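# Put the full box in the door tote, others on desks

## Task

Several boxes are in the room; exactly one holds contents and the rest are empty. The full one must end completely inside the tote next to the door, and each empty one must end back on the desk it belongs to. Everything must stay that way without the robot holding it. The robot must not tip over or finish leaning, or the task fails.

## Robot and tools

ROBOT. A Hello Robot Stretch 4: an omni-wheel base, a lift that slides up a mast, one telescoping arm that reaches forward, a three-joint wrist (yaw, pitch, roll) and a two-finger gripper. It is about 1.6 m tall, and the base edge lies within 0.23 m of the base origin. There is only one arm. A loose object may occasionally get nudged by something outside the robot's control.

FRAMES. Base frame: origin on the floor below the base centre, x ahead, y to the left, z up. hand_pose is reported in this frame and marks the point between the fingers, 0.015 m back from the tips; with all wrist joints at zero its axes line up with the base frame. Its printed value may be somewhat off. The odometry frame is where the base frame was when the scene began; base_odometry comes from wheel rotation only, so slipping is counted as motion, and heading runs -3.142 to 3.142, positive to the left.

execute_actions. Argument "actions" is a list holding one action or none (empty: just report state and images). Optional "cameras": a list of names from head_camera, head_left_camera, head_right_camera, wrist_camera, all; omitted, null or ["all"] gives every camera, [] gives none; a wrong name rejects the call. An action may contain:
- "base": exactly one relative command, an offset from where the base last measured itself: {"translate_m": d} straight ahead/back, metres, -2 to 2, forward positive; {"strafe_m": d} sideways, metres, -2 to 2, left positive; {"rotate_rad": d} turn in place, radians, -3.2 to 3.2, counter-clockwise positive.
- "joints": absolute targets by name (not offsets): lift_m 0 to 1.2 m; arm_m 0 to 0.55 m; wrist_yaw_rad -1.134 to 4.276 (0 ahead, positive left, 3.14 tucked back, above 3.4 the arm may obstruct); wrist_pitch_rad -1.117 to 4.259 (0 level, 1.57 pointing down); wrist_roll_rad -1.117 to 4.259 (0 fingers level, positive turns clockwise viewed from behind); gripper_m 0 to 0.08 m finger gap. Targets outside a joint range get clipped and the result notes it; any other bad value or unknown key refuses the whole call.
- "pace": "slow", "default", "fast" or "max" (base up to 0.1/0.3/0.4/0.6 m/s and 1/2/3/4 rad/s; lower when the lift is above 0.2 m, down to 0.3 m/s and 1 rad/s at full height).
- "contact_limits": {"arm_m": v}, v from 0 (gentlest) to 0.75 (firmest), default 0.5.
- Or, alone: {"end_of_arm": "enable_torque"} to re-enable wrist or gripper motors that shut off.
Motions in one action begin together but may finish separately; none runs over 15 s. Anything not mentioned may keep pushing toward an earlier target. If a result reports a stop, later calls in that same reply are skipped. Tip for the first move: lift_m 0.4 with wrist_yaw_rad 0 unfolds the wrist.

wait: {"seconds": 0 to 10}; commands nothing and returns the same state and images. zoom_image: {"camera", "region": [x0, y0, x1, y1]} pixel box of that camera's latest full image, at most 504x504. read_manual: only licence texts. finished_scene: {"scene": n} ends scene n irreversibly and reports success; the goal must already hold on its own.

RESULTS. base_status and joint_status: "done" (for the base, the wheels turned the full amount even if slipping), "off_target" (stopped short, may still push), "contact_stop_at_<key>" (something blocked it; that part goes slack, a slack lift may sag under load and slack wheels can roll), "limit_stop_at_<name>", "time_out", "torque_fault". After these the old target is dropped. "limit_stop_at_tilt" means leaning over 6 degrees; lift, arm and wheels go slack and ignore commands until the lean eases. "limit_stop_at_own_body": a joint was about to hit the robot; it may only move away; likely with pitch below -0.2 combined with roll below -0.4 or above 4. on_its_own lists what the call did not order; "held at" there is the held target, not the actual position. lidar_m: 12 distances in metres from the base origin, 30 degree sectors starting straight ahead and going counter-clockwise (4th left, 7th back, 10th right); "-" means nothing seen or nearer than 0.25 m; it sees from about 0.15 m up, misses clear or thin things. wrist_depth_mm: 7x7 grid of median depths, 100 to 2000 mm, row by row from top left, includes the robot's body. turned_by_wheels vs turned_by_imu differing by over about 0.1 rad suggests a bump or slip. base_tilt in degrees (forward, right positive) has a fixed bias up to 1.5. motor_effort: percent of maximum, sign toward higher joint values, bracket is peak; for wheel_0..2 positive turns the base right.

GRIPPER. Command a gap smaller than the object to grip; once fingers touch, they only press slightly further. A grip holding something reads "off_target" with gripper_m above the command and nonzero effort; "done" usually means empty but thin or light grips may still read done. Gripper effort held beyond about 50 shuts the motor off and can drop the item; a level wrist carrying over about 2.7 kg does the same to the wrist.

CAMERAS. head_camera looks forward and down from the mast top (turn the base to look around); head_left_camera and head_right_camera are fisheyes beside it, aimed steeper, showing base and arm; wrist_camera looks along the fingers, tips near the bottom. Calibration data are given per camera and may be slightly off.

AVOID. Driving or turning with over 1 kg held and arm_m above 0.2, especially at fast paces; strong steady pushes or pulls, worse with the gripper high or a high contact limit; drops, slips, slams and hard hits. Finish quickly: robot motion time matters.

Each tool is called after "Request:" as name([rows], argument=value, ...), one row to a line, values as JSON.

## Session

Request:
execute_actions(actions=[])

Scene clock: 0.00 s.
base_odometry: x=+0.000 y=+0.000 heading=+0.000 (m, m, rad; odometry frame)
turned_by_wheels: +0.000 (rad since the last result)
turned_by_imu: +0.000 (rad since the last result)
base_tilt: forward=-1.2 right=-0.6 (deg)
lidar_m: 0.94 1.01 1.39 1.47 1.04 0.73 0.72 0.74 1.53 1.40 0.91 0.99
base_status: not commanded
joint_positions: lift_m=+0.153 arm_m=-0.001 wrist_yaw_rad=+3.149 wrist_pitch_rad=+0.015 wrist_roll_rad=+0.008 gripper_m=+0.040
joint_status: not commanded
motor_effort: lift_m=+19 arm_m=-1 wrist_yaw_rad=-2 wrist_pitch_rad=-8 wrist_roll_rad=-2 gripper_m=+0 wheel_0=+0 wheel_1=+0 wheel_2=+0 (%)
hand_pose: x=-0.0434 y=+0.0859 z=+0.3275 quat_wxyz=(-0.004, -0.008, +0.004, +1.000) (m; base frame)
wrist_depth_mm: - - 138 820 820 798 798 / - 108 138 842 820 809 798 / - 115 140 831 820 820 809 / 145 143 854 831 831 831 809 / 217 878 831 842 831 831 809 / 218 866 114 842 136 831 831 / - - - - - - 809
pictures: head_camera, head_left_camera, head_right_camera, wrist_camera
Images, in order (width x height): head_camera 420x560, head_left_camera 420x672, head_right_camera 420x672, wrist_camera 616x392.

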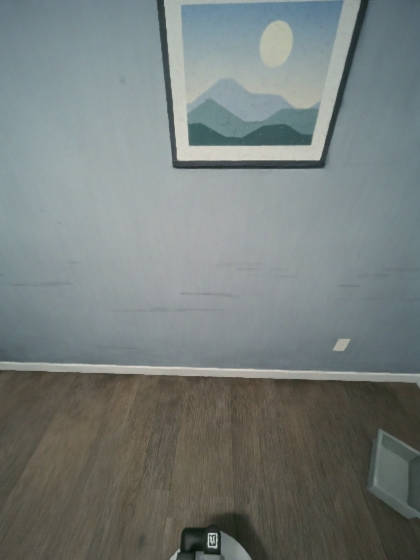

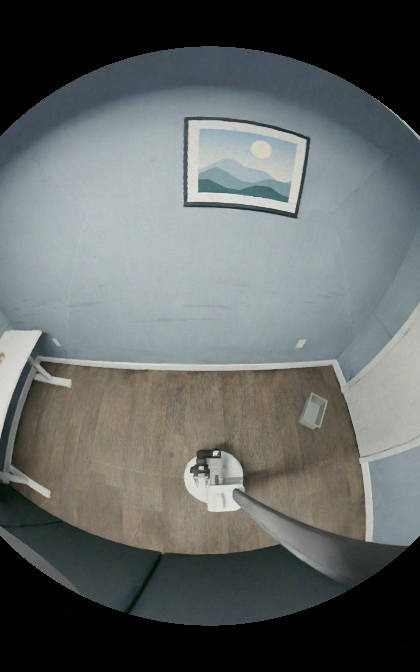

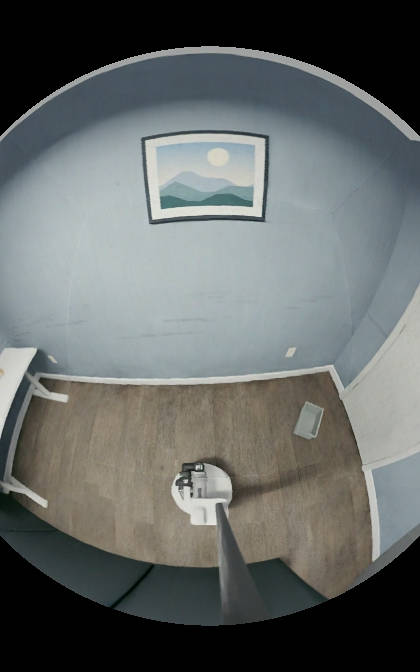

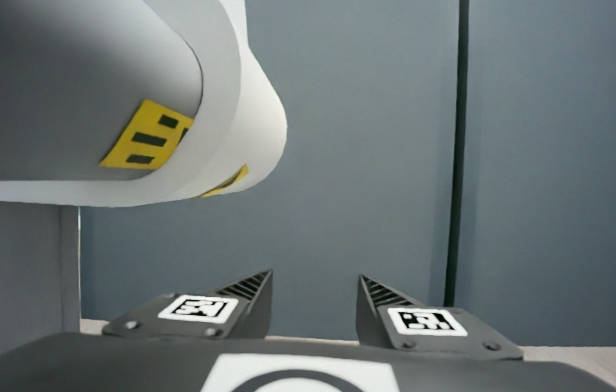

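Request:
execute_actions([
  {"base":{"rotate_rad":1.57},"joints":{"lift_m":0.4,"wrist_yaw_rad":0}},
])

Scene clock: 5.07 s.
base_odometry: x=+0.000 y=+0.000 heading=+1.570 (m, m, rad; odometry frame)
turned_by_wheels: +1.570 (rad since the last result)
turned_by_imu: +1.570 (rad since the last result)
base_tilt: forward=-1.0 right=-0.8 (deg)
lidar_m: 1.45 1.02 0.74 0.70 0.75 1.53 1.45 0.87 0.99 0.92 1.00 1.40
base_status: done
joint_positions: lift_m=+0.400 arm_m=-0.001 wrist_yaw_rad=+0.000 wrist_pitch_rad=+0.015 wrist_roll_rad=+0.008 gripper_m=+0.040
joint_status: all done
motor_effort: lift_m=+21(21) arm_m=-1(1) wrist_yaw_rad=-2(6) wrist_pitch_rad=-10(9) wrist_roll_rad=-2(1) gripper_m=-1(0) wheel_0=+0(5) wheel_1=+0(6) wheel_2=+1(7) (%)
hand_pose: x=+0.3825 y=-0.0874 z=+0.5748 quat_wxyz=(+1.000, +0.004, +0.008, +0.000) (m; base frame)
wrist_depth_mm: 1025 1430 - - 1921 1863 1281 / 1042 1464 - - - 1863 1308 / 1042 1397 - - - 1756 1336 / 1060 1537 - - - 1661 1281 / 1078 1537 - - - 1708 1255 / 1078 1308 114 1661 136 1576 1229 / - - - - - - 1160
pictures: head_camera, head_left_camera, head_right_camera, wrist_camera
camera_calibration (this result's frames):
wrist_camera: T_world_to_cam=[[0.0443539, -0.998069, 0.043497, -0.127163], [-0.0442722, -0.0454608, -0.997985, 0.637597], [0.998034, 0.0423388, -0.0462031, -0.198685], [0, 0, 0, 1]] pos_world=[0.232162, -0.0895191, 0.632664]
Images, in order (width x height): head_camera 420x560, head_left_camera 420x672, head_right_camera 420x672, wrist_camera 616x392.

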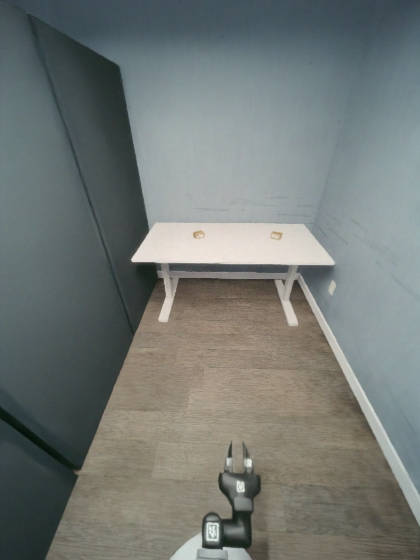

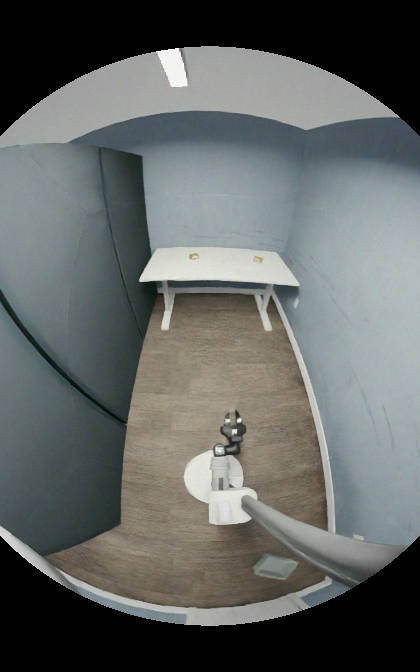

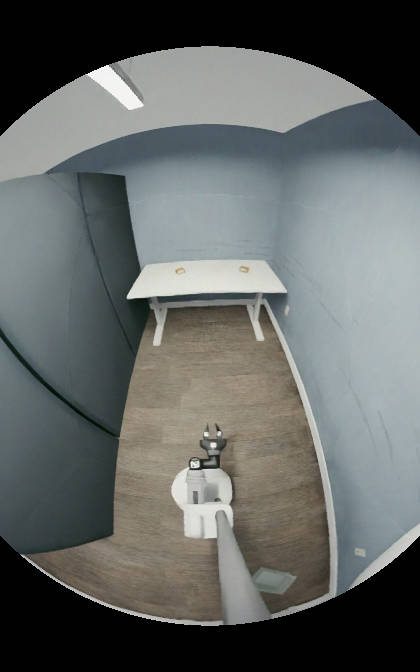

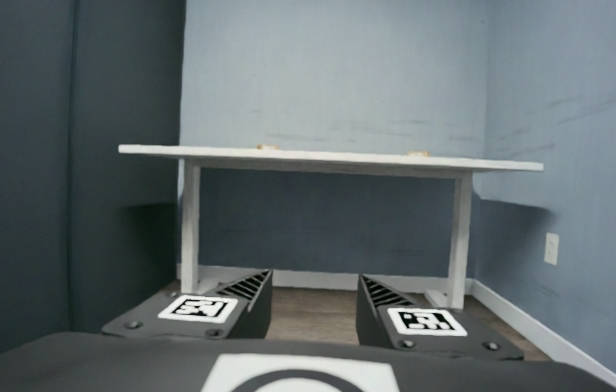

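Request:
zoom_image(camera="head_camera", region=[130, 200, 340, 280])

Request:
execute_actions([
  {"base":{"translate_m":0.85},"joints":{"lift_m":0.85,"gripper_m":0.08,"wrist_pitch_rad":0.6},"pace":"fast"},
])

Region (130, 200, 340, 280) of head_camera's 420x560 image, scaled by 2.400, with more detail than that image has; it fills the top 192 rows of this view, and the rest is white.

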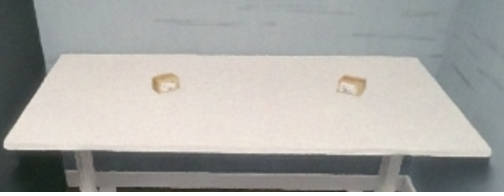

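Scene clock: 13.37 s.
base_odometry: x=+0.001 y=+0.850 heading=+1.570 (m, m, rad; odometry frame)
turned_by_wheels: +0.000 (rad since the last result)
turned_by_imu: +0.000 (rad since the last result)
base_tilt: forward=-0.9 right=-0.8 (deg)
lidar_m: 0.61 0.66 0.74 0.71 0.76 1.03 1.65 1.35 1.00 0.95 0.89 0.63
base_status: done
joint_positions: lift_m=+0.850 arm_m=-0.001 wrist_yaw_rad=+0.000 wrist_pitch_rad=+0.602 wrist_roll_rad=+0.008 gripper_m=+0.080
joint_status: all done
motor_effort: lift_m=+21(23) arm_m=-1(1) wrist_yaw_rad=-1(1) wrist_pitch_rad=-8(9) wrist_roll_rad=-1(1) gripper_m=+2(1) wheel_0=-2(7) wheel_1=-2(6) wheel_2=+0(13) (%)
hand_pose: x=+0.3451 y=-0.0874 z=+0.9076 quat_wxyz=(+0.955, +0.004, +0.297, -0.001) (m; base frame)
wrist_depth_mm: 1025 1098 1118 1098 1060 1042 1025 / 931 931 854 917 946 960 991 / 661 676 668 683 676 683 699 / 549 549 535 530 539 539 539 / 1098 1308 1430 1397 1397 1308 1118 / 1060 110 152 1205 1138 1078 1205 / - - - - 145 - -
pictures: head_camera, head_left_camera, head_right_camera, wrist_camera
camera_calibration (this result's frames):
wrist_camera: T_world_to_cam=[[0.0608823, -0.998075, 0.0118149, -0.116974], [-0.589681, -0.0455157, -0.806352, 0.982357], [0.805338, 0.0421255, -0.591317, 0.415243], [0, 0, 0, 1]] pos_world=[0.251988, -0.0895287, 1.03905]
Images, in order (width x height): head_camera 420x560, head_left_camera 420x672, head_right_camera 420x672, wrist_camera 616x392.

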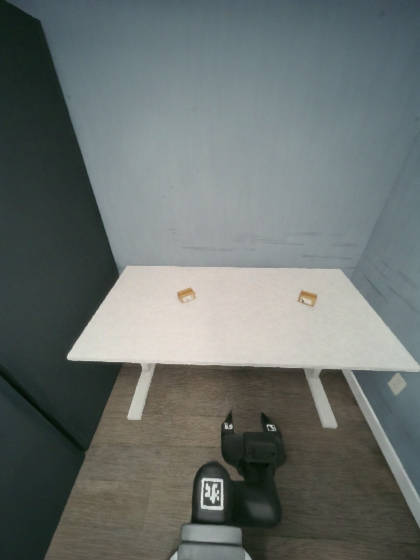

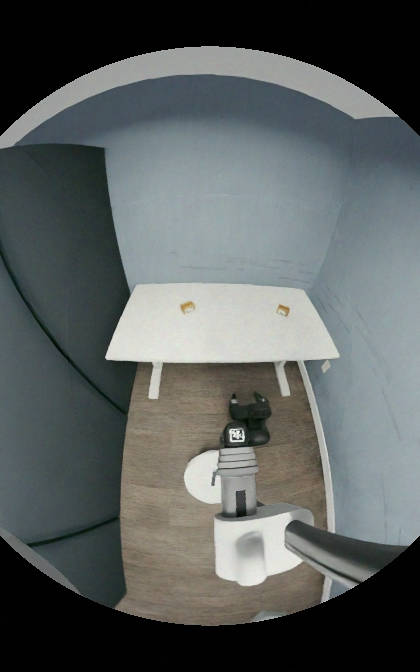

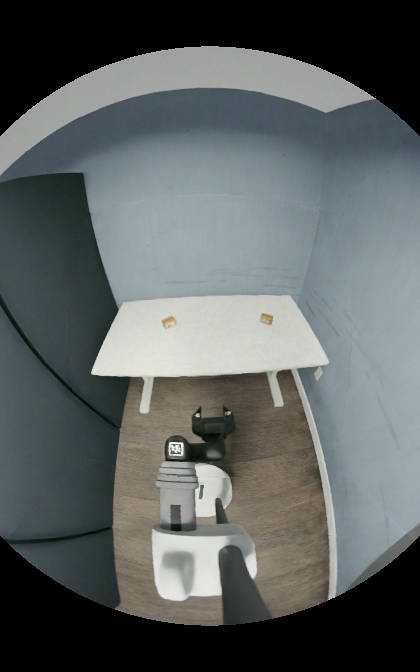

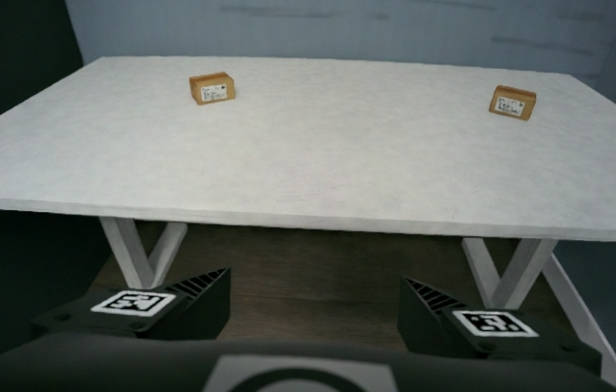

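Request:
zoom_image(camera="wrist_camera", region=[150, 50, 290, 130])

Request:
zoom_image(camera="wrist_camera", region=[450, 60, 590, 140])

Request:
zoom_image(camera="head_camera", region=[160, 270, 340, 320])

Region (150, 50, 290, 130) of wrist_camera's 616x392 image, scaled by 3.600; it fills the top 288 rows of this view, and the rest is white.

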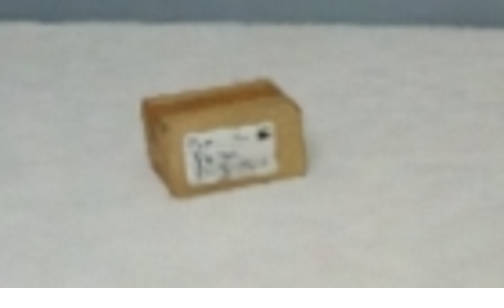

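Region (450, 60, 590, 140) of wrist_camera's 616x392 image, scaled by 3.600; it fills the top 288 rows of this view, and the rest is white.

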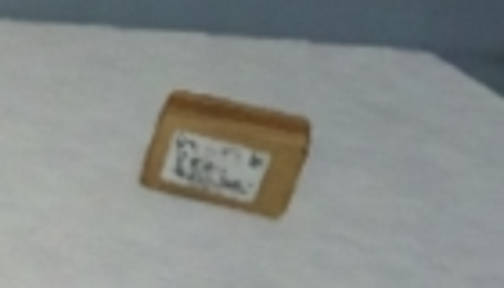

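Region (160, 270, 340, 320) of head_camera's 420x560 image, scaled by 2.800, with more detail than that image has.

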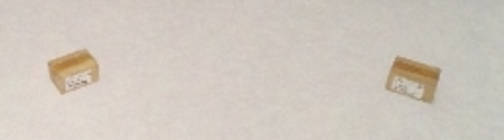

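Request:
execute_actions([
  {"base":{"strafe_m":0.16},"joints":{"lift_m":0.98,"wrist_pitch_rad":1.57,"wrist_yaw_rad":1.57,"wrist_roll_rad":-0.55},"pace":"fast"},
], cameras=[])

Request:
execute_actions([
  {"base":{"translate_m":0.38},"joints":{"arm_m":0.33},"pace":"fast"},
], cameras=["head_camera","wrist_camera"])

Scene clock: 51.50 s.
base_odometry: x=-0.160 y=+0.850 heading=+1.570 (m, m, rad; odometry frame)
turned_by_wheels: +0.000 (rad since the last result)
turned_by_imu: +0.001 (rad since the last result)
base_tilt: forward=-1.1 right=-0.7 (deg)
lidar_m: 0.60 0.66 0.57 0.56 0.57 0.80 1.82 1.60 1.16 1.12 0.89 0.64
base_status: done
joint_positions: lift_m=+0.980 arm_m=-0.001 wrist_yaw_rad=+1.570 wrist_pitch_rad=+1.570 wrist_roll_rad=-0.550 gripper_m=+0.080
joint_status: all done
motor_effort: lift_m=+21(23) arm_m=-1(1) wrist_yaw_rad=+1(6) wrist_pitch_rad=-2(6) wrist_roll_rad=-2(6) gripper_m=+1(2) wheel_0=+1(8) wheel_1=+0(10) wheel_2=-1(1) (%)
hand_pose: x=+0.2573 y=+0.0001 z=+0.9454 quat_wxyz=(+0.346, -0.617, +0.346, +0.617) (m; base frame)
wrist_depth_mm: 1118 1078 1078 1098 1078 842 707 / 1118 1078 891 1060 1060 1060 820 / 433 707 878 878 1078 1042 1060 / 1118 1098 878 1078 1078 1042 1078 / 1118 1098 1098 1098 1098 1078 1098 / 1118 110 152 1098 1098 1078 1078 / - - - - 145 - -
pictures: none
No camera images: the call's "cameras" was empty. Leave "cameras" out to get every camera's image.

Scene clock: 54.10 s.
base_odometry: x=-0.159 y=+1.230 heading=+1.570 (m, m, rad; odometry frame)
turned_by_wheels: +0.000 (rad since the last result)
turned_by_imu: +0.000 (rad since the last result)
base_tilt: forward=-1.0 right=-0.8 (deg)
lidar_m: 0.25 0.25 0.36 0.54 0.57 0.83 2.11 1.58 1.17 1.03 0.37 0.25
base_status: done
joint_positions: lift_m=+0.980 arm_m=+0.329 wrist_yaw_rad=+1.570 wrist_pitch_rad=+1.570 wrist_roll_rad=-0.550 gripper_m=+0.080
joint_status: all done
motor_effort: lift_m=+21(21) arm_m=+5(5) wrist_yaw_rad=+0(0) wrist_pitch_rad=-2(1) wrist_roll_rad=-2(2) gripper_m=+1(0) wheel_0=-1(5) wheel_1=-1(7) wheel_2=+0(10) (%)
hand_pose: x=+0.5875 y=+0.0001 z=+0.9454 quat_wxyz=(+0.346, -0.617, +0.346, +0.617) (m; base frame)
wrist_depth_mm: 1078 373 377 370 364 364 359 / 732 379 373 370 368 366 362 / 382 375 377 373 368 366 364 / 387 382 377 375 370 368 366 / 389 382 379 377 324 370 366 / 392 110 152 375 325 373 366 / - - - - 145 - -
pictures: head_camera, wrist_camera
camera_calibration (this result's frames):
wrist_camera: T_world_to_cam=[[0.823778, 0.565286, -0.0429041, -0.44145], [0.566585, -0.823512, 0.0284404, -0.308657], [-0.0192551, -0.0477375, -0.998674, 1.10828], [0, 0, 0, 1]] pos_world=[0.559878, 0.0482695, 1.09665]
Images, in order (width x height): head_camera 420x560, wrist_camera 616x392.

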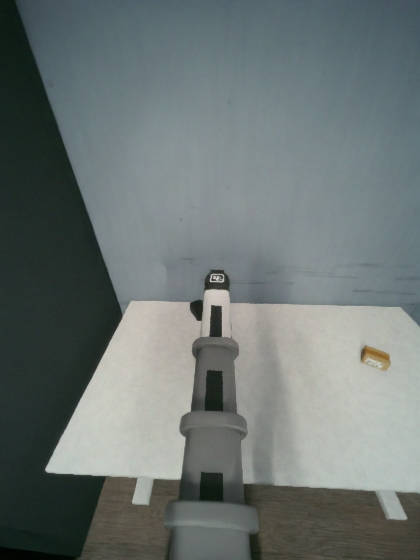

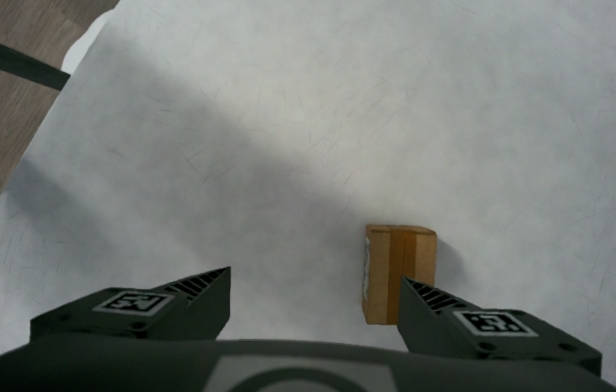

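Request:
execute_actions([
  {"base":{"strafe_m":0.023},"joints":{"arm_m":0.409,"lift_m":0.85},"pace":"fast"},
], cameras=["wrist_camera"])

Scene clock: 60.40 s.
base_odometry: x=-0.182 y=+1.230 heading=+1.570 (m, m, rad; odometry frame)
turned_by_wheels: +0.000 (rad since the last result)
turned_by_imu: +0.000 (rad since the last result)
base_tilt: forward=-1.1 right=-0.8 (deg)
lidar_m: 0.25 0.26 0.38 0.51 0.55 0.79 2.66 1.63 1.18 1.03 0.36 0.25
base_status: done
joint_positions: lift_m=+0.850 arm_m=+0.408 wrist_yaw_rad=+1.570 wrist_pitch_rad=+1.570 wrist_roll_rad=-0.550 gripper_m=+0.080
joint_status: all done
motor_effort: lift_m=+17(20) arm_m=+5(4) wrist_yaw_rad=-1(1) wrist_pitch_rad=-1(0) wrist_roll_rad=-2(2) gripper_m=+1(1) wheel_0=+0(8) wheel_1=+0(9) wheel_2=+0(0) (%)
hand_pose: x=+0.6664 y=+0.0001 z=+0.8157 quat_wxyz=(+0.346, -0.617, +0.345, +0.617) (m; base frame)
wrist_depth_mm: 249 247 244 243 241 236 236 / 251 247 246 244 241 239 236 / 252 249 247 245 242 241 237 / 252 251 249 246 242 241 240 / 254 251 250 198 245 245 241 / 255 110 153 198 197 242 241 / - - - - 145 - -
pictures: wrist_camera
camera_calibration (this result's frames):
wrist_camera: T_world_to_cam=[[0.82367, 0.565438, -0.0429783, -0.511927], [0.566742, -0.8234, 0.0285483, -0.349914], [-0.0192461, -0.047872, -0.998668, 0.980302], [0, 0, 0, 1]] pos_world=[0.638837, 0.0482729, 0.966983]
Images, in order (width x height): wrist_camera 616x392.

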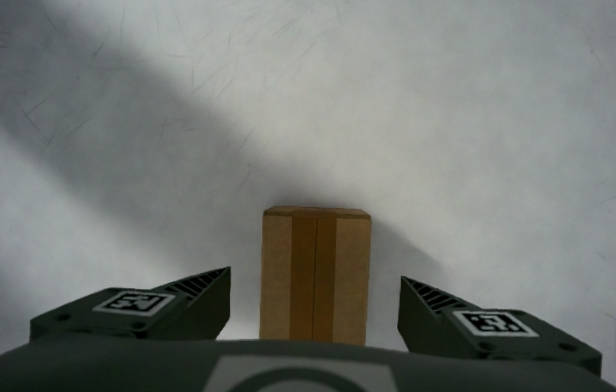

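Request:
execute_actions([
  {"joints":{"lift_m":0.785}},
], cameras=[])

Request:
execute_actions([
  {"joints":{"gripper_m":0.03}},
], cameras=["wrist_camera"])

Request:
execute_actions([
  {"joints":{"lift_m":0.83}},
], cameras=["wrist_camera"])

Scene clock: 65.80 s.
base_odometry: x=-0.182 y=+1.230 heading=+1.570 (m, m, rad; odometry frame)
turned_by_wheels: +0.000 (rad since the last result)
turned_by_imu: +0.000 (rad since the last result)
base_tilt: forward=-1.0 right=-0.7 (deg)
lidar_m: 0.25 0.26 0.36 0.53 0.57 0.79 2.67 1.63 1.18 1.02 0.36 0.25
base_status: not commanded
joint_positions: lift_m=+0.785 arm_m=+0.408 wrist_yaw_rad=+1.570 wrist_pitch_rad=+1.570 wrist_roll_rad=-0.550 gripper_m=+0.080
joint_status: all done
motor_effort: lift_m=+17(18) arm_m=+5(5) wrist_yaw_rad=+0(0) wrist_pitch_rad=-1(2) wrist_roll_rad=-2(2) gripper_m=+1(2) wheel_0=+0(0) wheel_1=-1(1) wheel_2=+0(0) (%)
hand_pose: x=+0.6664 y=+0.0001 z=+0.7507 quat_wxyz=(+0.346, -0.617, +0.345, +0.617) (m; base frame)
wrist_depth_mm: 183 182 180 178 177 175 - / 185 182 180 179 178 176 175 / 185 183 182 180 179 177 176 / 185 183 182 181 179 178 177 / 187 185 183 132 180 178 177 / 187 110 134 132 132 178 - / - - - - 132 - -
pictures: none
No camera images: the call's "cameras" was empty. Leave "cameras" out to get every camera's image.

Scene clock: 66.80 s.
base_odometry: x=-0.182 y=+1.230 heading=+1.570 (m, m, rad; odometry frame)
turned_by_wheels: +0.000 (rad since the last result)
turned_by_imu: +0.000 (rad since the last result)
base_tilt: forward=-0.9 right=-0.8 (deg)
lidar_m: 0.25 0.27 0.35 0.52 0.55 0.78 2.69 1.63 1.18 1.02 0.35 0.25
base_status: not commanded
joint_positions: lift_m=+0.785 arm_m=+0.408 wrist_yaw_rad=+1.570 wrist_pitch_rad=+1.570 wrist_roll_rad=-0.550 gripper_m=+0.059
joint_status: gripper_m off_target (ended at +0.059, target +0.030)
on_its_own: gripper_m is held at +0.053, not at your +0.030, by its contact guard: the fingers met something
motor_effort: lift_m=+16(17) arm_m=+5(5) wrist_yaw_rad=-1(2) wrist_pitch_rad=-2(1) wrist_roll_rad=-2(2) gripper_m=-39(48) wheel_0=+0(0) wheel_1=+0(0) wheel_2=-1(0) (%)
hand_pose: x=+0.6664 y=+0.0001 z=+0.7507 quat_wxyz=(+0.346, -0.617, +0.345, +0.617) (m; base frame)
wrist_depth_mm: 184 182 180 178 176 175 - / 183 183 181 179 178 176 176 / 185 183 182 180 178 177 176 / 186 185 182 181 179 177 177 / 187 185 183 132 134 178 177 / 188 186 133 132 131 179 178 / - - - - - - -
pictures: wrist_camera
camera_calibration (this result's frames):
wrist_camera: T_world_to_cam=[[0.823667, 0.565443, -0.0429783, -0.514719], [0.566747, -0.823397, 0.0285483, -0.348063], [-0.0192458, -0.0478721, -0.998668, 0.915407], [0, 0, 0, 1]] pos_world=[0.638838, 0.0482728, 0.902002]
Images, in order (width x height): wrist_camera 616x392.

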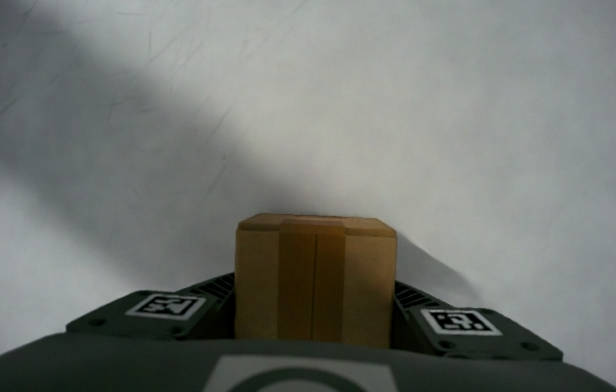

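Scene clock: 67.87 s.
base_odometry: x=-0.182 y=+1.230 heading=+1.570 (m, m, rad; odometry frame)
turned_by_wheels: +0.000 (rad since the last result)
turned_by_imu: +0.000 (rad since the last result)
base_tilt: forward=-1.0 right=-0.8 (deg)
lidar_m: 0.25 0.26 0.35 0.52 0.55 0.80 2.68 1.64 1.17 1.01 0.37 0.26
base_status: not commanded
joint_positions: lift_m=+0.830 arm_m=+0.408 wrist_yaw_rad=+1.570 wrist_pitch_rad=+1.570 wrist_roll_rad=-0.550 gripper_m=+0.059
joint_status: all done
on_its_own: gripper_m is held at +0.053, not at your +0.030, by its contact guard: the fingers met something
motor_effort: lift_m=+22(22) arm_m=+5(5) wrist_yaw_rad=-1(0) wrist_pitch_rad=-2(0) wrist_roll_rad=-2(2) gripper_m=-40(39) wheel_0=+0(0) wheel_1=+0(0) wheel_2=-1(0) (%)
hand_pose: x=+0.6664 y=+0.0001 z=+0.7953 quat_wxyz=(+0.346, -0.617, +0.345, +0.617) (m; base frame)
wrist_depth_mm: 229 227 225 223 220 218 216 / 230 228 225 224 220 220 216 / 231 229 228 224 222 220 218 / 231 230 227 225 221 220 220 / 233 231 229 132 134 221 220 / 234 231 133 132 131 222 222 / - - - - - - -
pictures: wrist_camera
camera_calibration (this result's frames):
wrist_camera: T_world_to_cam=[[0.823667, 0.565443, -0.0429782, -0.512804], [0.566747, -0.823397, 0.0285482, -0.349336], [-0.0192458, -0.047872, -0.998668, 0.959935], [0, 0, 0, 1]] pos_world=[0.63884, 0.0482728, 0.94659]
Images, in order (width x height): wrist_camera 616x392.

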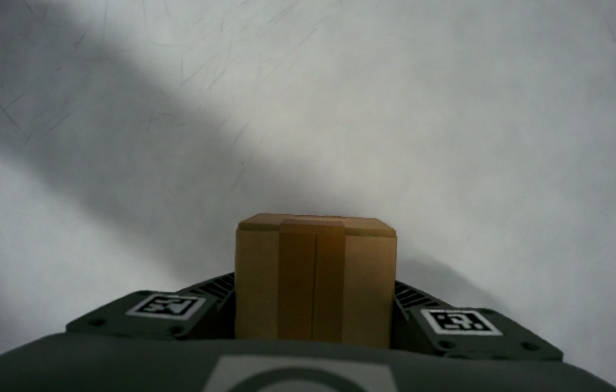

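Request:
execute_actions([
  {"joints":{"wrist_pitch_rad":0.3}},
], cameras=[])

Request:
execute_actions(actions=[], cameras=[])

Scene clock: 74.10 s.
base_odometry: x=-0.182 y=+1.230 heading=+1.570 (m, m, rad; odometry frame)
turned_by_wheels: +0.000 (rad since the last result)
turned_by_imu: +0.000 (rad since the last result)
base_tilt: forward=-1.0 right=-0.8 (deg)
lidar_m: 0.25 0.27 0.36 0.54 0.55 0.80 2.67 1.64 1.18 1.01 0.36 0.25
base_status: not commanded
joint_positions: lift_m=+0.830 arm_m=+0.408 wrist_yaw_rad=+1.570 wrist_pitch_rad=+0.303 wrist_roll_rad=-0.550 gripper_m=+0.059
joint_status: all done
on_its_own: gripper_m is held at +0.053, not at your +0.030, by its contact guard: the fingers met something
motor_effort: lift_m=+21(22) arm_m=+5(5) wrist_yaw_rad=+0(0) wrist_pitch_rad=-11(13) wrist_roll_rad=-2(2) gripper_m=-39(40) wheel_0=+0(0) wheel_1=+0(0) wheel_2=-1(1) (%)
hand_pose: x=+0.6666 y=+0.2029 z=+0.9445 quat_wxyz=(+0.644, -0.293, -0.087, +0.701) (m; base frame)
wrist_depth_mm: 530 508 480 462 442 418 404 / 554 530 500 477 455 439 421 / 580 554 530 496 477 452 433 / 427 574 549 525 496 469 455 / 362 430 484 132 134 492 477 / 317 357 133 132 131 504 496 / - - - - - - -
pictures: none
No camera images: the call's "cameras" was empty. Leave "cameras" out to get every camera's image.

Scene clock: 74.10 s.
base_odometry: x=-0.182 y=+1.230 heading=+1.570 (m, m, rad; odometry frame)
turned_by_wheels: +0.000 (rad since the last result)
turned_by_imu: +0.000 (rad since the last result)
base_tilt: forward=-1.0 right=-0.8 (deg)
lidar_m: 0.25 0.27 0.36 0.54 0.55 0.80 2.67 1.64 1.18 1.01 0.36 0.25
base_status: not commanded
joint_positions: lift_m=+0.830 arm_m=+0.408 wrist_yaw_rad=+1.570 wrist_pitch_rad=+0.303 wrist_roll_rad=-0.550 gripper_m=+0.059
joint_status: all done
on_its_own: gripper_m is held at +0.053, not at your +0.030, by its contact guard: the fingers met something
motor_effort: lift_m=+21(22) arm_m=+5(5) wrist_yaw_rad=+0(0) wrist_pitch_rad=-11(13) wrist_roll_rad=-2(2) gripper_m=-39(40) wheel_0=+0(0) wheel_1=+0(0) wheel_2=-1(1) (%)
hand_pose: x=+0.6666 y=+0.2029 z=+0.9445 quat_wxyz=(+0.644, -0.293, -0.087, +0.701) (m; base frame)
wrist_depth_mm: 530 508 480 462 442 418 404 / 554 530 500 477 455 439 421 / 580 554 530 496 477 452 433 / 427 574 549 525 496 469 455 / 362 430 484 132 134 492 477 / 317 357 133 132 131 504 496 / - - - - - - -
pictures: none
No camera images: the call's "cameras" was empty. Leave "cameras" out to get every camera's image.

Request:
execute_actions([
  {"joints":{"wrist_pitch_rad":1.57}},
], cameras=[])

Request:
execute_actions([
  {"joints":{"lift_m":0.787}},
], cameras=[])

Request:
execute_actions([
  {"joints":{"gripper_m":0.08}},
], cameras=[])

Request:
execute_actions([
  {"joints":{"lift_m":0.9},"pace":"fast"},
], cameras=["head_camera"])

Scene clock: 79.17 s.
base_odometry: x=-0.182 y=+1.230 heading=+1.570 (m, m, rad; odometry frame)
turned_by_wheels: +0.000 (rad since the last result)
turned_by_imu: +0.000 (rad since the last result)
base_tilt: forward=-1.0 right=-0.9 (deg)
lidar_m: 0.25 0.26 0.36 0.52 0.56 0.79 2.67 1.65 1.19 1.03 0.36 0.26
base_status: not commanded
joint_positions: lift_m=+0.830 arm_m=+0.408 wrist_yaw_rad=+1.570 wrist_pitch_rad=+1.570 wrist_roll_rad=-0.550 gripper_m=+0.059
joint_status: all done
on_its_own: gripper_m is held at +0.053, not at your +0.030, by its contact guard: the fingers met something
motor_effort: lift_m=+21(21) arm_m=+5(5) wrist_yaw_rad=-1(2) wrist_pitch_rad=+0(7) wrist_roll_rad=-2(2) gripper_m=-38(40) wheel_0=+0(0) wheel_1=-1(0) wheel_2=+0(0) (%)
hand_pose: x=+0.6664 y=+0.0001 z=+0.7953 quat_wxyz=(+0.346, -0.617, +0.345, +0.617) (m; base frame)
wrist_depth_mm: 228 227 224 222 221 220 216 / 229 229 225 224 221 219 216 / 229 229 226 225 222 220 219 / 231 229 228 224 222 220 220 / 234 231 227 132 134 224 220 / 234 231 133 132 131 223 222 / - - - - - - -
pictures: none
No camera images: the call's "cameras" was empty. Leave "cameras" out to get every camera's image.

Scene clock: 80.20 s.
base_odometry: x=-0.182 y=+1.230 heading=+1.570 (m, m, rad; odometry frame)
turned_by_wheels: +0.000 (rad since the last result)
turned_by_imu: +0.000 (rad since the last result)
base_tilt: forward=-1.0 right=-0.8 (deg)
lidar_m: 0.25 0.25 0.40 0.52 0.57 0.79 2.67 1.62 1.18 1.03 0.35 0.25
base_status: not commanded
joint_positions: lift_m=+0.787 arm_m=+0.408 wrist_yaw_rad=+1.570 wrist_pitch_rad=+1.570 wrist_roll_rad=-0.550 gripper_m=+0.059
joint_status: all done
on_its_own: gripper_m is held at +0.053, not at your +0.030, by its contact guard: the fingers met something
motor_effort: lift_m=+17(21) arm_m=+5(5) wrist_yaw_rad=-2(0) wrist_pitch_rad=+0(1) wrist_roll_rad=-2(2) gripper_m=-38(39) wheel_0=+0(0) wheel_1=+0(0) wheel_2=+0(1) (%)
hand_pose: x=+0.6664 y=+0.0001 z=+0.7527 quat_wxyz=(+0.346, -0.617, +0.345, +0.617) (m; base frame)
wrist_depth_mm: 185 183 182 181 179 176 - / 186 183 182 180 180 177 177 / 187 185 183 181 180 179 177 / 188 186 185 182 182 179 178 / 189 187 185 132 134 180 179 / 190 187 133 132 131 180 180 / - - - - - - -
pictures: none
No camera images: the call's "cameras" was empty. Leave "cameras" out to get every camera's image.

Scene clock: 81.13 s.
base_odometry: x=-0.182 y=+1.230 heading=+1.570 (m, m, rad; odometry frame)
turned_by_wheels: +0.000 (rad since the last result)
turned_by_imu: +0.000 (rad since the last result)
base_tilt: forward=-0.9 right=-0.9 (deg)
lidar_m: 0.25 0.26 0.37 0.52 0.54 0.77 2.68 1.61 1.18 1.03 0.36 0.25
base_status: not commanded
joint_positions: lift_m=+0.787 arm_m=+0.408 wrist_yaw_rad=+1.570 wrist_pitch_rad=+1.570 wrist_roll_rad=-0.550 gripper_m=+0.080
joint_status: all done
motor_effort: lift_m=+16(16) arm_m=+5(5) wrist_yaw_rad=-1(2) wrist_pitch_rad=+0(1) wrist_roll_rad=-2(2) gripper_m=+3(38) wheel_0=+0(0) wheel_1=+0(0) wheel_2=-1(0) (%)
hand_pose: x=+0.6664 y=+0.0001 z=+0.7527 quat_wxyz=(+0.346, -0.617, +0.345, +0.617) (m; base frame)
wrist_depth_mm: 186 183 182 180 179 177 - / 186 184 182 181 180 178 177 / 187 185 184 182 181 178 178 / 188 187 184 183 181 179 178 / 189 187 185 134 136 181 179 / 190 110 135 134 134 181 - / - - - - 134 - -
pictures: none
No camera images: the call's "cameras" was empty. Leave "cameras" out to get every camera's image.

Scene clock: 82.37 s.
base_odometry: x=-0.182 y=+1.230 heading=+1.570 (m, m, rad; odometry frame)
turned_by_wheels: +0.000 (rad since the last result)
turned_by_imu: +0.000 (rad since the last result)
base_tilt: forward=-1.0 right=-0.9 (deg)
lidar_m: 0.25 0.27 0.36 0.53 0.57 0.78 2.68 1.64 1.19 1.03 0.36 0.26
base_status: not commanded
joint_positions: lift_m=+0.900 arm_m=+0.408 wrist_yaw_rad=+1.570 wrist_pitch_rad=+1.570 wrist_roll_rad=-0.550 gripper_m=+0.080
joint_status: all done
motor_effort: lift_m=+21(22) arm_m=+5(5) wrist_yaw_rad=-1(0) wrist_pitch_rad=-1(1) wrist_roll_rad=-2(2) gripper_m=+2(2) wheel_0=+1(0) wheel_1=+0(0) wheel_2=+0(1) (%)
hand_pose: x=+0.6664 y=+0.0001 z=+0.8654 quat_wxyz=(+0.346, -0.617, +0.345, +0.617) (m; base frame)
wrist_depth_mm: 301 294 291 293 287 285 285 / 298 296 294 294 289 287 286 / 301 298 296 294 291 289 286 / 303 300 298 296 293 289 287 / 304 301 300 246 293 293 289 / 307 110 152 248 294 291 289 / - - - - 145 - -
pictures: head_camera
Images, in order (width x height): head_camera 420x560.

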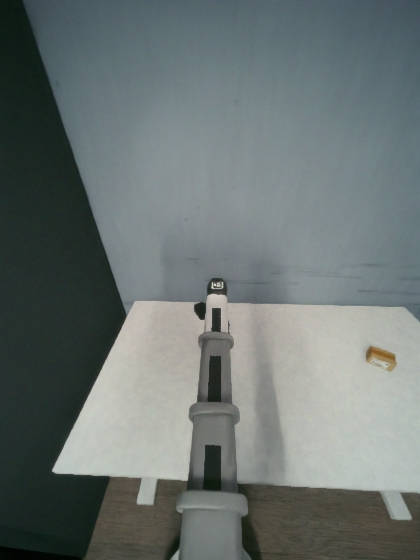

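Request:
execute_actions([
  {"base":{"strafe_m":-0.71},"joints":{"wrist_roll_rad":0.35,"arm_m":0.40},"pace":"fast"},
], cameras=["head_camera","wrist_camera"])

Scene clock: 93.90 s.
base_odometry: x=+0.528 y=+1.229 heading=+1.570 (m, m, rad; odometry frame)
turned_by_wheels: +0.000 (rad since the last result)
turned_by_imu: -0.002 (rad since the last result)
base_tilt: forward=-1.0 right=-0.8 (deg)
lidar_m: 0.25 0.28 0.36 0.99 1.29 1.78 1.83 0.65 0.46 0.41 0.36 0.25
base_status: done
joint_positions: lift_m=+0.900 arm_m=+0.401 wrist_yaw_rad=+1.570 wrist_pitch_rad=+1.570 wrist_roll_rad=+0.350 gripper_m=+0.080
joint_status: all done
motor_effort: lift_m=+20(21) arm_m=-5(5) wrist_yaw_rad=-1(1) wrist_pitch_rad=-1(1) wrist_roll_rad=-1(3) gripper_m=+1(3) wheel_0=+0(8) wheel_1=+2(10) wheel_2=-1(2) (%)
hand_pose: x=+0.6592 y=+0.0001 z=+0.8654 quat_wxyz=(+0.580, -0.405, +0.579, +0.405) (m; base frame)
wrist_depth_mm: 301 297 294 290 287 285 281 / 301 298 294 290 287 285 283 / 304 301 297 294 290 287 283 / 309 303 298 245 290 287 285 / 309 304 300 247 293 289 287 / 309 110 152 298 293 291 287 / - - - - 146 - -
pictures: head_camera, wrist_camera
camera_calibration (this result's frames):
wrist_camera: T_world_to_cam=[[0.955043, -0.293245, -0.0435838, -0.589825], [-0.292218, -0.955928, 0.0284681, 0.21907], [-0.0500112, -0.0144523, -0.998644, 1.05006], [0, 0, 0, 1]] pos_world=[0.679839, 0.0516275, 1.01669]
Images, in order (width x height): head_camera 420x560, wrist_camera 616x392.

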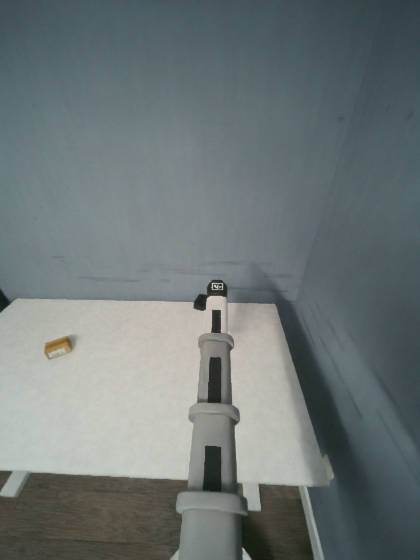

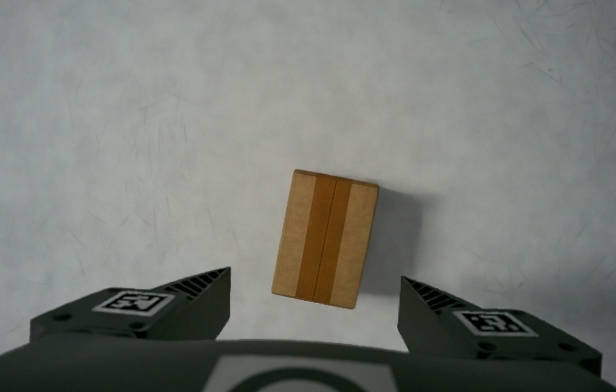

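Request:
execute_actions([
  {"base":{"strafe_m":0.016},"joints":{"wrist_roll_rad":0.53,"arm_m":0.412,"lift_m":0.83},"pace":"fast"},
], cameras=["wrist_camera"])

Scene clock: 99.20 s.
base_odometry: x=+0.512 y=+1.229 heading=+1.570 (m, m, rad; odometry frame)
turned_by_wheels: +0.000 (rad since the last result)
turned_by_imu: +0.000 (rad since the last result)
base_tilt: forward=-1.1 right=-0.8 (deg)
lidar_m: 0.25 0.25 0.35 1.01 1.28 1.77 1.92 0.65 0.47 0.43 0.34 0.27
base_status: done
joint_positions: lift_m=+0.830 arm_m=+0.411 wrist_yaw_rad=+1.570 wrist_pitch_rad=+1.570 wrist_roll_rad=+0.530 gripper_m=+0.080
joint_status: all done
motor_effort: lift_m=+17(19) arm_m=+5(6) wrist_yaw_rad=-1(0) wrist_pitch_rad=-1(2) wrist_roll_rad=+0(2) gripper_m=+3(2) wheel_0=+1(8) wheel_1=+1(9) wheel_2=-1(1) (%)
hand_pose: x=+0.6694 y=+0.0001 z=+0.7957 quat_wxyz=(+0.614, -0.351, +0.613, +0.352) (m; base frame)
wrist_depth_mm: 230 228 224 222 220 216 214 / 232 229 225 223 221 218 215 / 233 229 228 224 220 219 216 / 234 232 229 224 223 219 218 / 236 234 229 176 222 221 220 / 236 110 152 178 176 221 220 / - - - - 145 - -
pictures: wrist_camera
camera_calibration (this result's frames):
wrist_camera: T_world_to_cam=[[0.887171, -0.459366, -0.0437118, -0.557081], [-0.458511, -0.888232, 0.0284913, 0.335359], [-0.0519141, -0.0052343, -0.998638, 0.982225], [0, 0, 0, 1]] pos_world=[0.698983, 0.0471135, 0.946981]
Images, in order (width x height): wrist_camera 616x392.

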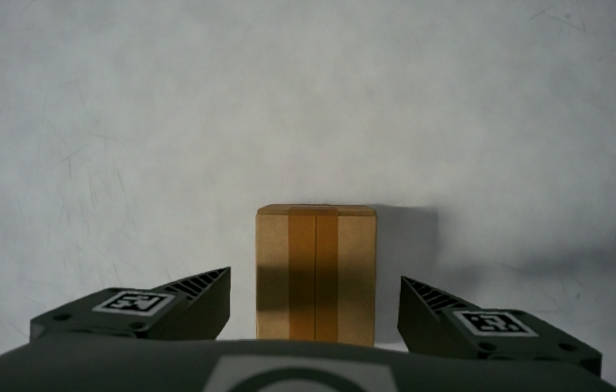

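Request:
execute_actions([
  {"joints":{"lift_m":0.785}},
], cameras=[])

Request:
execute_actions([
  {"joints":{"gripper_m":0.03}},
], cameras=[])

Request:
execute_actions([
  {"joints":{"lift_m":0.82}},
], cameras=[])

Request:
execute_actions([
  {"joints":{"wrist_pitch_rad":0.6}},
], cameras=["wrist_camera"])

Scene clock: 104.30 s.
base_odometry: x=+0.512 y=+1.229 heading=+1.570 (m, m, rad; odometry frame)
turned_by_wheels: +0.000 (rad since the last result)
turned_by_imu: +0.000 (rad since the last result)
base_tilt: forward=-1.0 right=-0.8 (deg)
lidar_m: 0.25 0.25 0.34 1.00 1.27 1.76 1.95 0.67 0.47 0.43 0.38 0.25
base_status: not commanded
joint_positions: lift_m=+0.785 arm_m=+0.411 wrist_yaw_rad=+1.570 wrist_pitch_rad=+1.570 wrist_roll_rad=+0.530 gripper_m=+0.080
joint_status: all done
motor_effort: lift_m=+16(17) arm_m=+5(5) wrist_yaw_rad=+0(0) wrist_pitch_rad=+0(2) wrist_roll_rad=-1(0) gripper_m=+3(2) wheel_0=+1(1) wheel_1=+1(1) wheel_2=-1(1) (%)
hand_pose: x=+0.6694 y=+0.0001 z=+0.7508 quat_wxyz=(+0.614, -0.351, +0.613, +0.352) (m; base frame)
wrist_depth_mm: 184 183 179 178 177 174 - / 186 183 181 179 177 175 173 / 186 184 182 180 178 175 174 / 189 185 183 181 178 176 175 / 189 186 183 131 179 177 175 / 190 110 134 132 131 177 - / - - - - 131 - -
pictures: none
No camera images: the call's "cameras" was empty. Leave "cameras" out to get every camera's image.

Scene clock: 105.30 s.
base_odometry: x=+0.512 y=+1.229 heading=+1.570 (m, m, rad; odometry frame)
turned_by_wheels: +0.000 (rad since the last result)
turned_by_imu: +0.000 (rad since the last result)
base_tilt: forward=-0.9 right=-0.9 (deg)
lidar_m: 0.25 0.26 0.33 1.00 1.28 1.76 1.93 0.66 0.46 0.44 0.35 0.25
base_status: not commanded
joint_positions: lift_m=+0.785 arm_m=+0.411 wrist_yaw_rad=+1.570 wrist_pitch_rad=+1.570 wrist_roll_rad=+0.530 gripper_m=+0.059
joint_status: gripper_m off_target (ended at +0.059, target +0.030)
on_its_own: gripper_m is held at +0.054, not at your +0.030, by its contact guard: the fingers met something
motor_effort: lift_m=+16(16) arm_m=+5(5) wrist_yaw_rad=-1(1) wrist_pitch_rad=-2(1) wrist_roll_rad=+0(1) gripper_m=-40(50) wheel_0=+1(1) wheel_1=+1(1) wheel_2=-1(1) (%)
hand_pose: x=+0.6694 y=+0.0001 z=+0.7508 quat_wxyz=(+0.614, -0.351, +0.613, +0.352) (m; base frame)
wrist_depth_mm: 185 182 180 178 176 173 - / 185 183 181 179 177 175 172 / 187 185 182 180 178 175 173 / 188 186 183 181 179 177 176 / 189 187 185 132 178 177 176 / 190 187 134 132 131 177 177 / - - - - - - -
pictures: none
No camera images: the call's "cameras" was empty. Leave "cameras" out to get every camera's image.

Scene clock: 106.27 s.
base_odometry: x=+0.512 y=+1.229 heading=+1.570 (m, m, rad; odometry frame)
turned_by_wheels: +0.000 (rad since the last result)
turned_by_imu: +0.000 (rad since the last result)
base_tilt: forward=-1.0 right=-0.8 (deg)
lidar_m: 0.25 0.26 0.37 0.98 1.27 1.78 1.93 0.65 0.47 0.43 0.37 0.25
base_status: not commanded
joint_positions: lift_m=+0.820 arm_m=+0.411 wrist_yaw_rad=+1.570 wrist_pitch_rad=+1.570 wrist_roll_rad=+0.530 gripper_m=+0.059
joint_status: all done
on_its_own: gripper_m is held at +0.054, not at your +0.030, by its contact guard: the fingers met something
motor_effort: lift_m=+21(23) arm_m=+5(5) wrist_yaw_rad=-1(1) wrist_pitch_rad=-2(2) wrist_roll_rad=+0(0) gripper_m=-40(40) wheel_0=+1(1) wheel_1=+1(1) wheel_2=-1(1) (%)
hand_pose: x=+0.6694 y=+0.0001 z=+0.7853 quat_wxyz=(+0.614, -0.351, +0.613, +0.352) (m; base frame)
wrist_depth_mm: 220 216 214 211 210 207 204 / 220 219 215 212 210 208 206 / 221 220 217 214 211 208 206 / 224 220 218 214 213 210 208 / 225 222 220 131 212 211 208 / 227 223 133 132 131 211 209 / - - - - - - -
pictures: none
No camera images: the call's "cameras" was empty. Leave "cameras" out to get every camera's image.

Scene clock: 107.40 s.
base_odometry: x=+0.512 y=+1.229 heading=+1.570 (m, m, rad; odometry frame)
turned_by_wheels: +0.000 (rad since the last result)
turned_by_imu: +0.000 (rad since the last result)
base_tilt: forward=-1.0 right=-0.9 (deg)
lidar_m: 0.25 0.27 0.37 1.02 1.26 1.75 1.91 0.65 0.48 0.44 0.37 0.25
base_status: not commanded
joint_positions: lift_m=+0.820 arm_m=+0.411 wrist_yaw_rad=+1.570 wrist_pitch_rad=+0.603 wrist_roll_rad=+0.530 gripper_m=+0.059
joint_status: all done
on_its_own: gripper_m is held at +0.054, not at your +0.030, by its contact guard: the fingers met something
motor_effort: lift_m=+21(21) arm_m=+5(5) wrist_yaw_rad=+0(1) wrist_pitch_rad=-9(13) wrist_roll_rad=-1(1) gripper_m=-41(39) wheel_0=+1(1) wheel_1=+1(1) wheel_2=-1(1) (%)
hand_pose: x=+0.6696 y=+0.1751 z=+0.8774 quat_wxyz=(+0.707, -0.026, +0.379, +0.596) (m; base frame)
wrist_depth_mm: 946 991 1060 1060 798 574 433 / 991 1042 1078 788 615 512 442 / 1118 1118 768 603 496 421 373 / 1182 759 585 492 415 357 324 / 1308 580 469 132 329 312 287 / 1397 496 133 132 131 272 256 / - - - - - - -
pictures: wrist_camera
camera_calibration (this result's frames):
wrist_camera: T_world_to_cam=[[0.887273, -0.225084, -0.402596, -0.199426], [-0.458386, -0.527322, -0.715412, 1.07801], [-0.0512699, 0.81931, -0.571054, 0.544747], [0, 0, 0, 1]] pos_world=[0.699019, 0.0772545, 1.00201]
Images, in order (width x height): wrist_camera 616x392.

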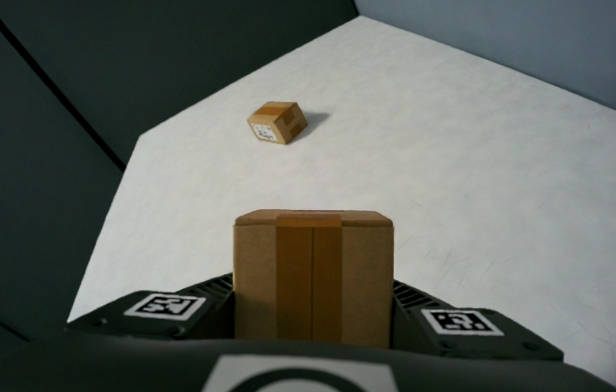

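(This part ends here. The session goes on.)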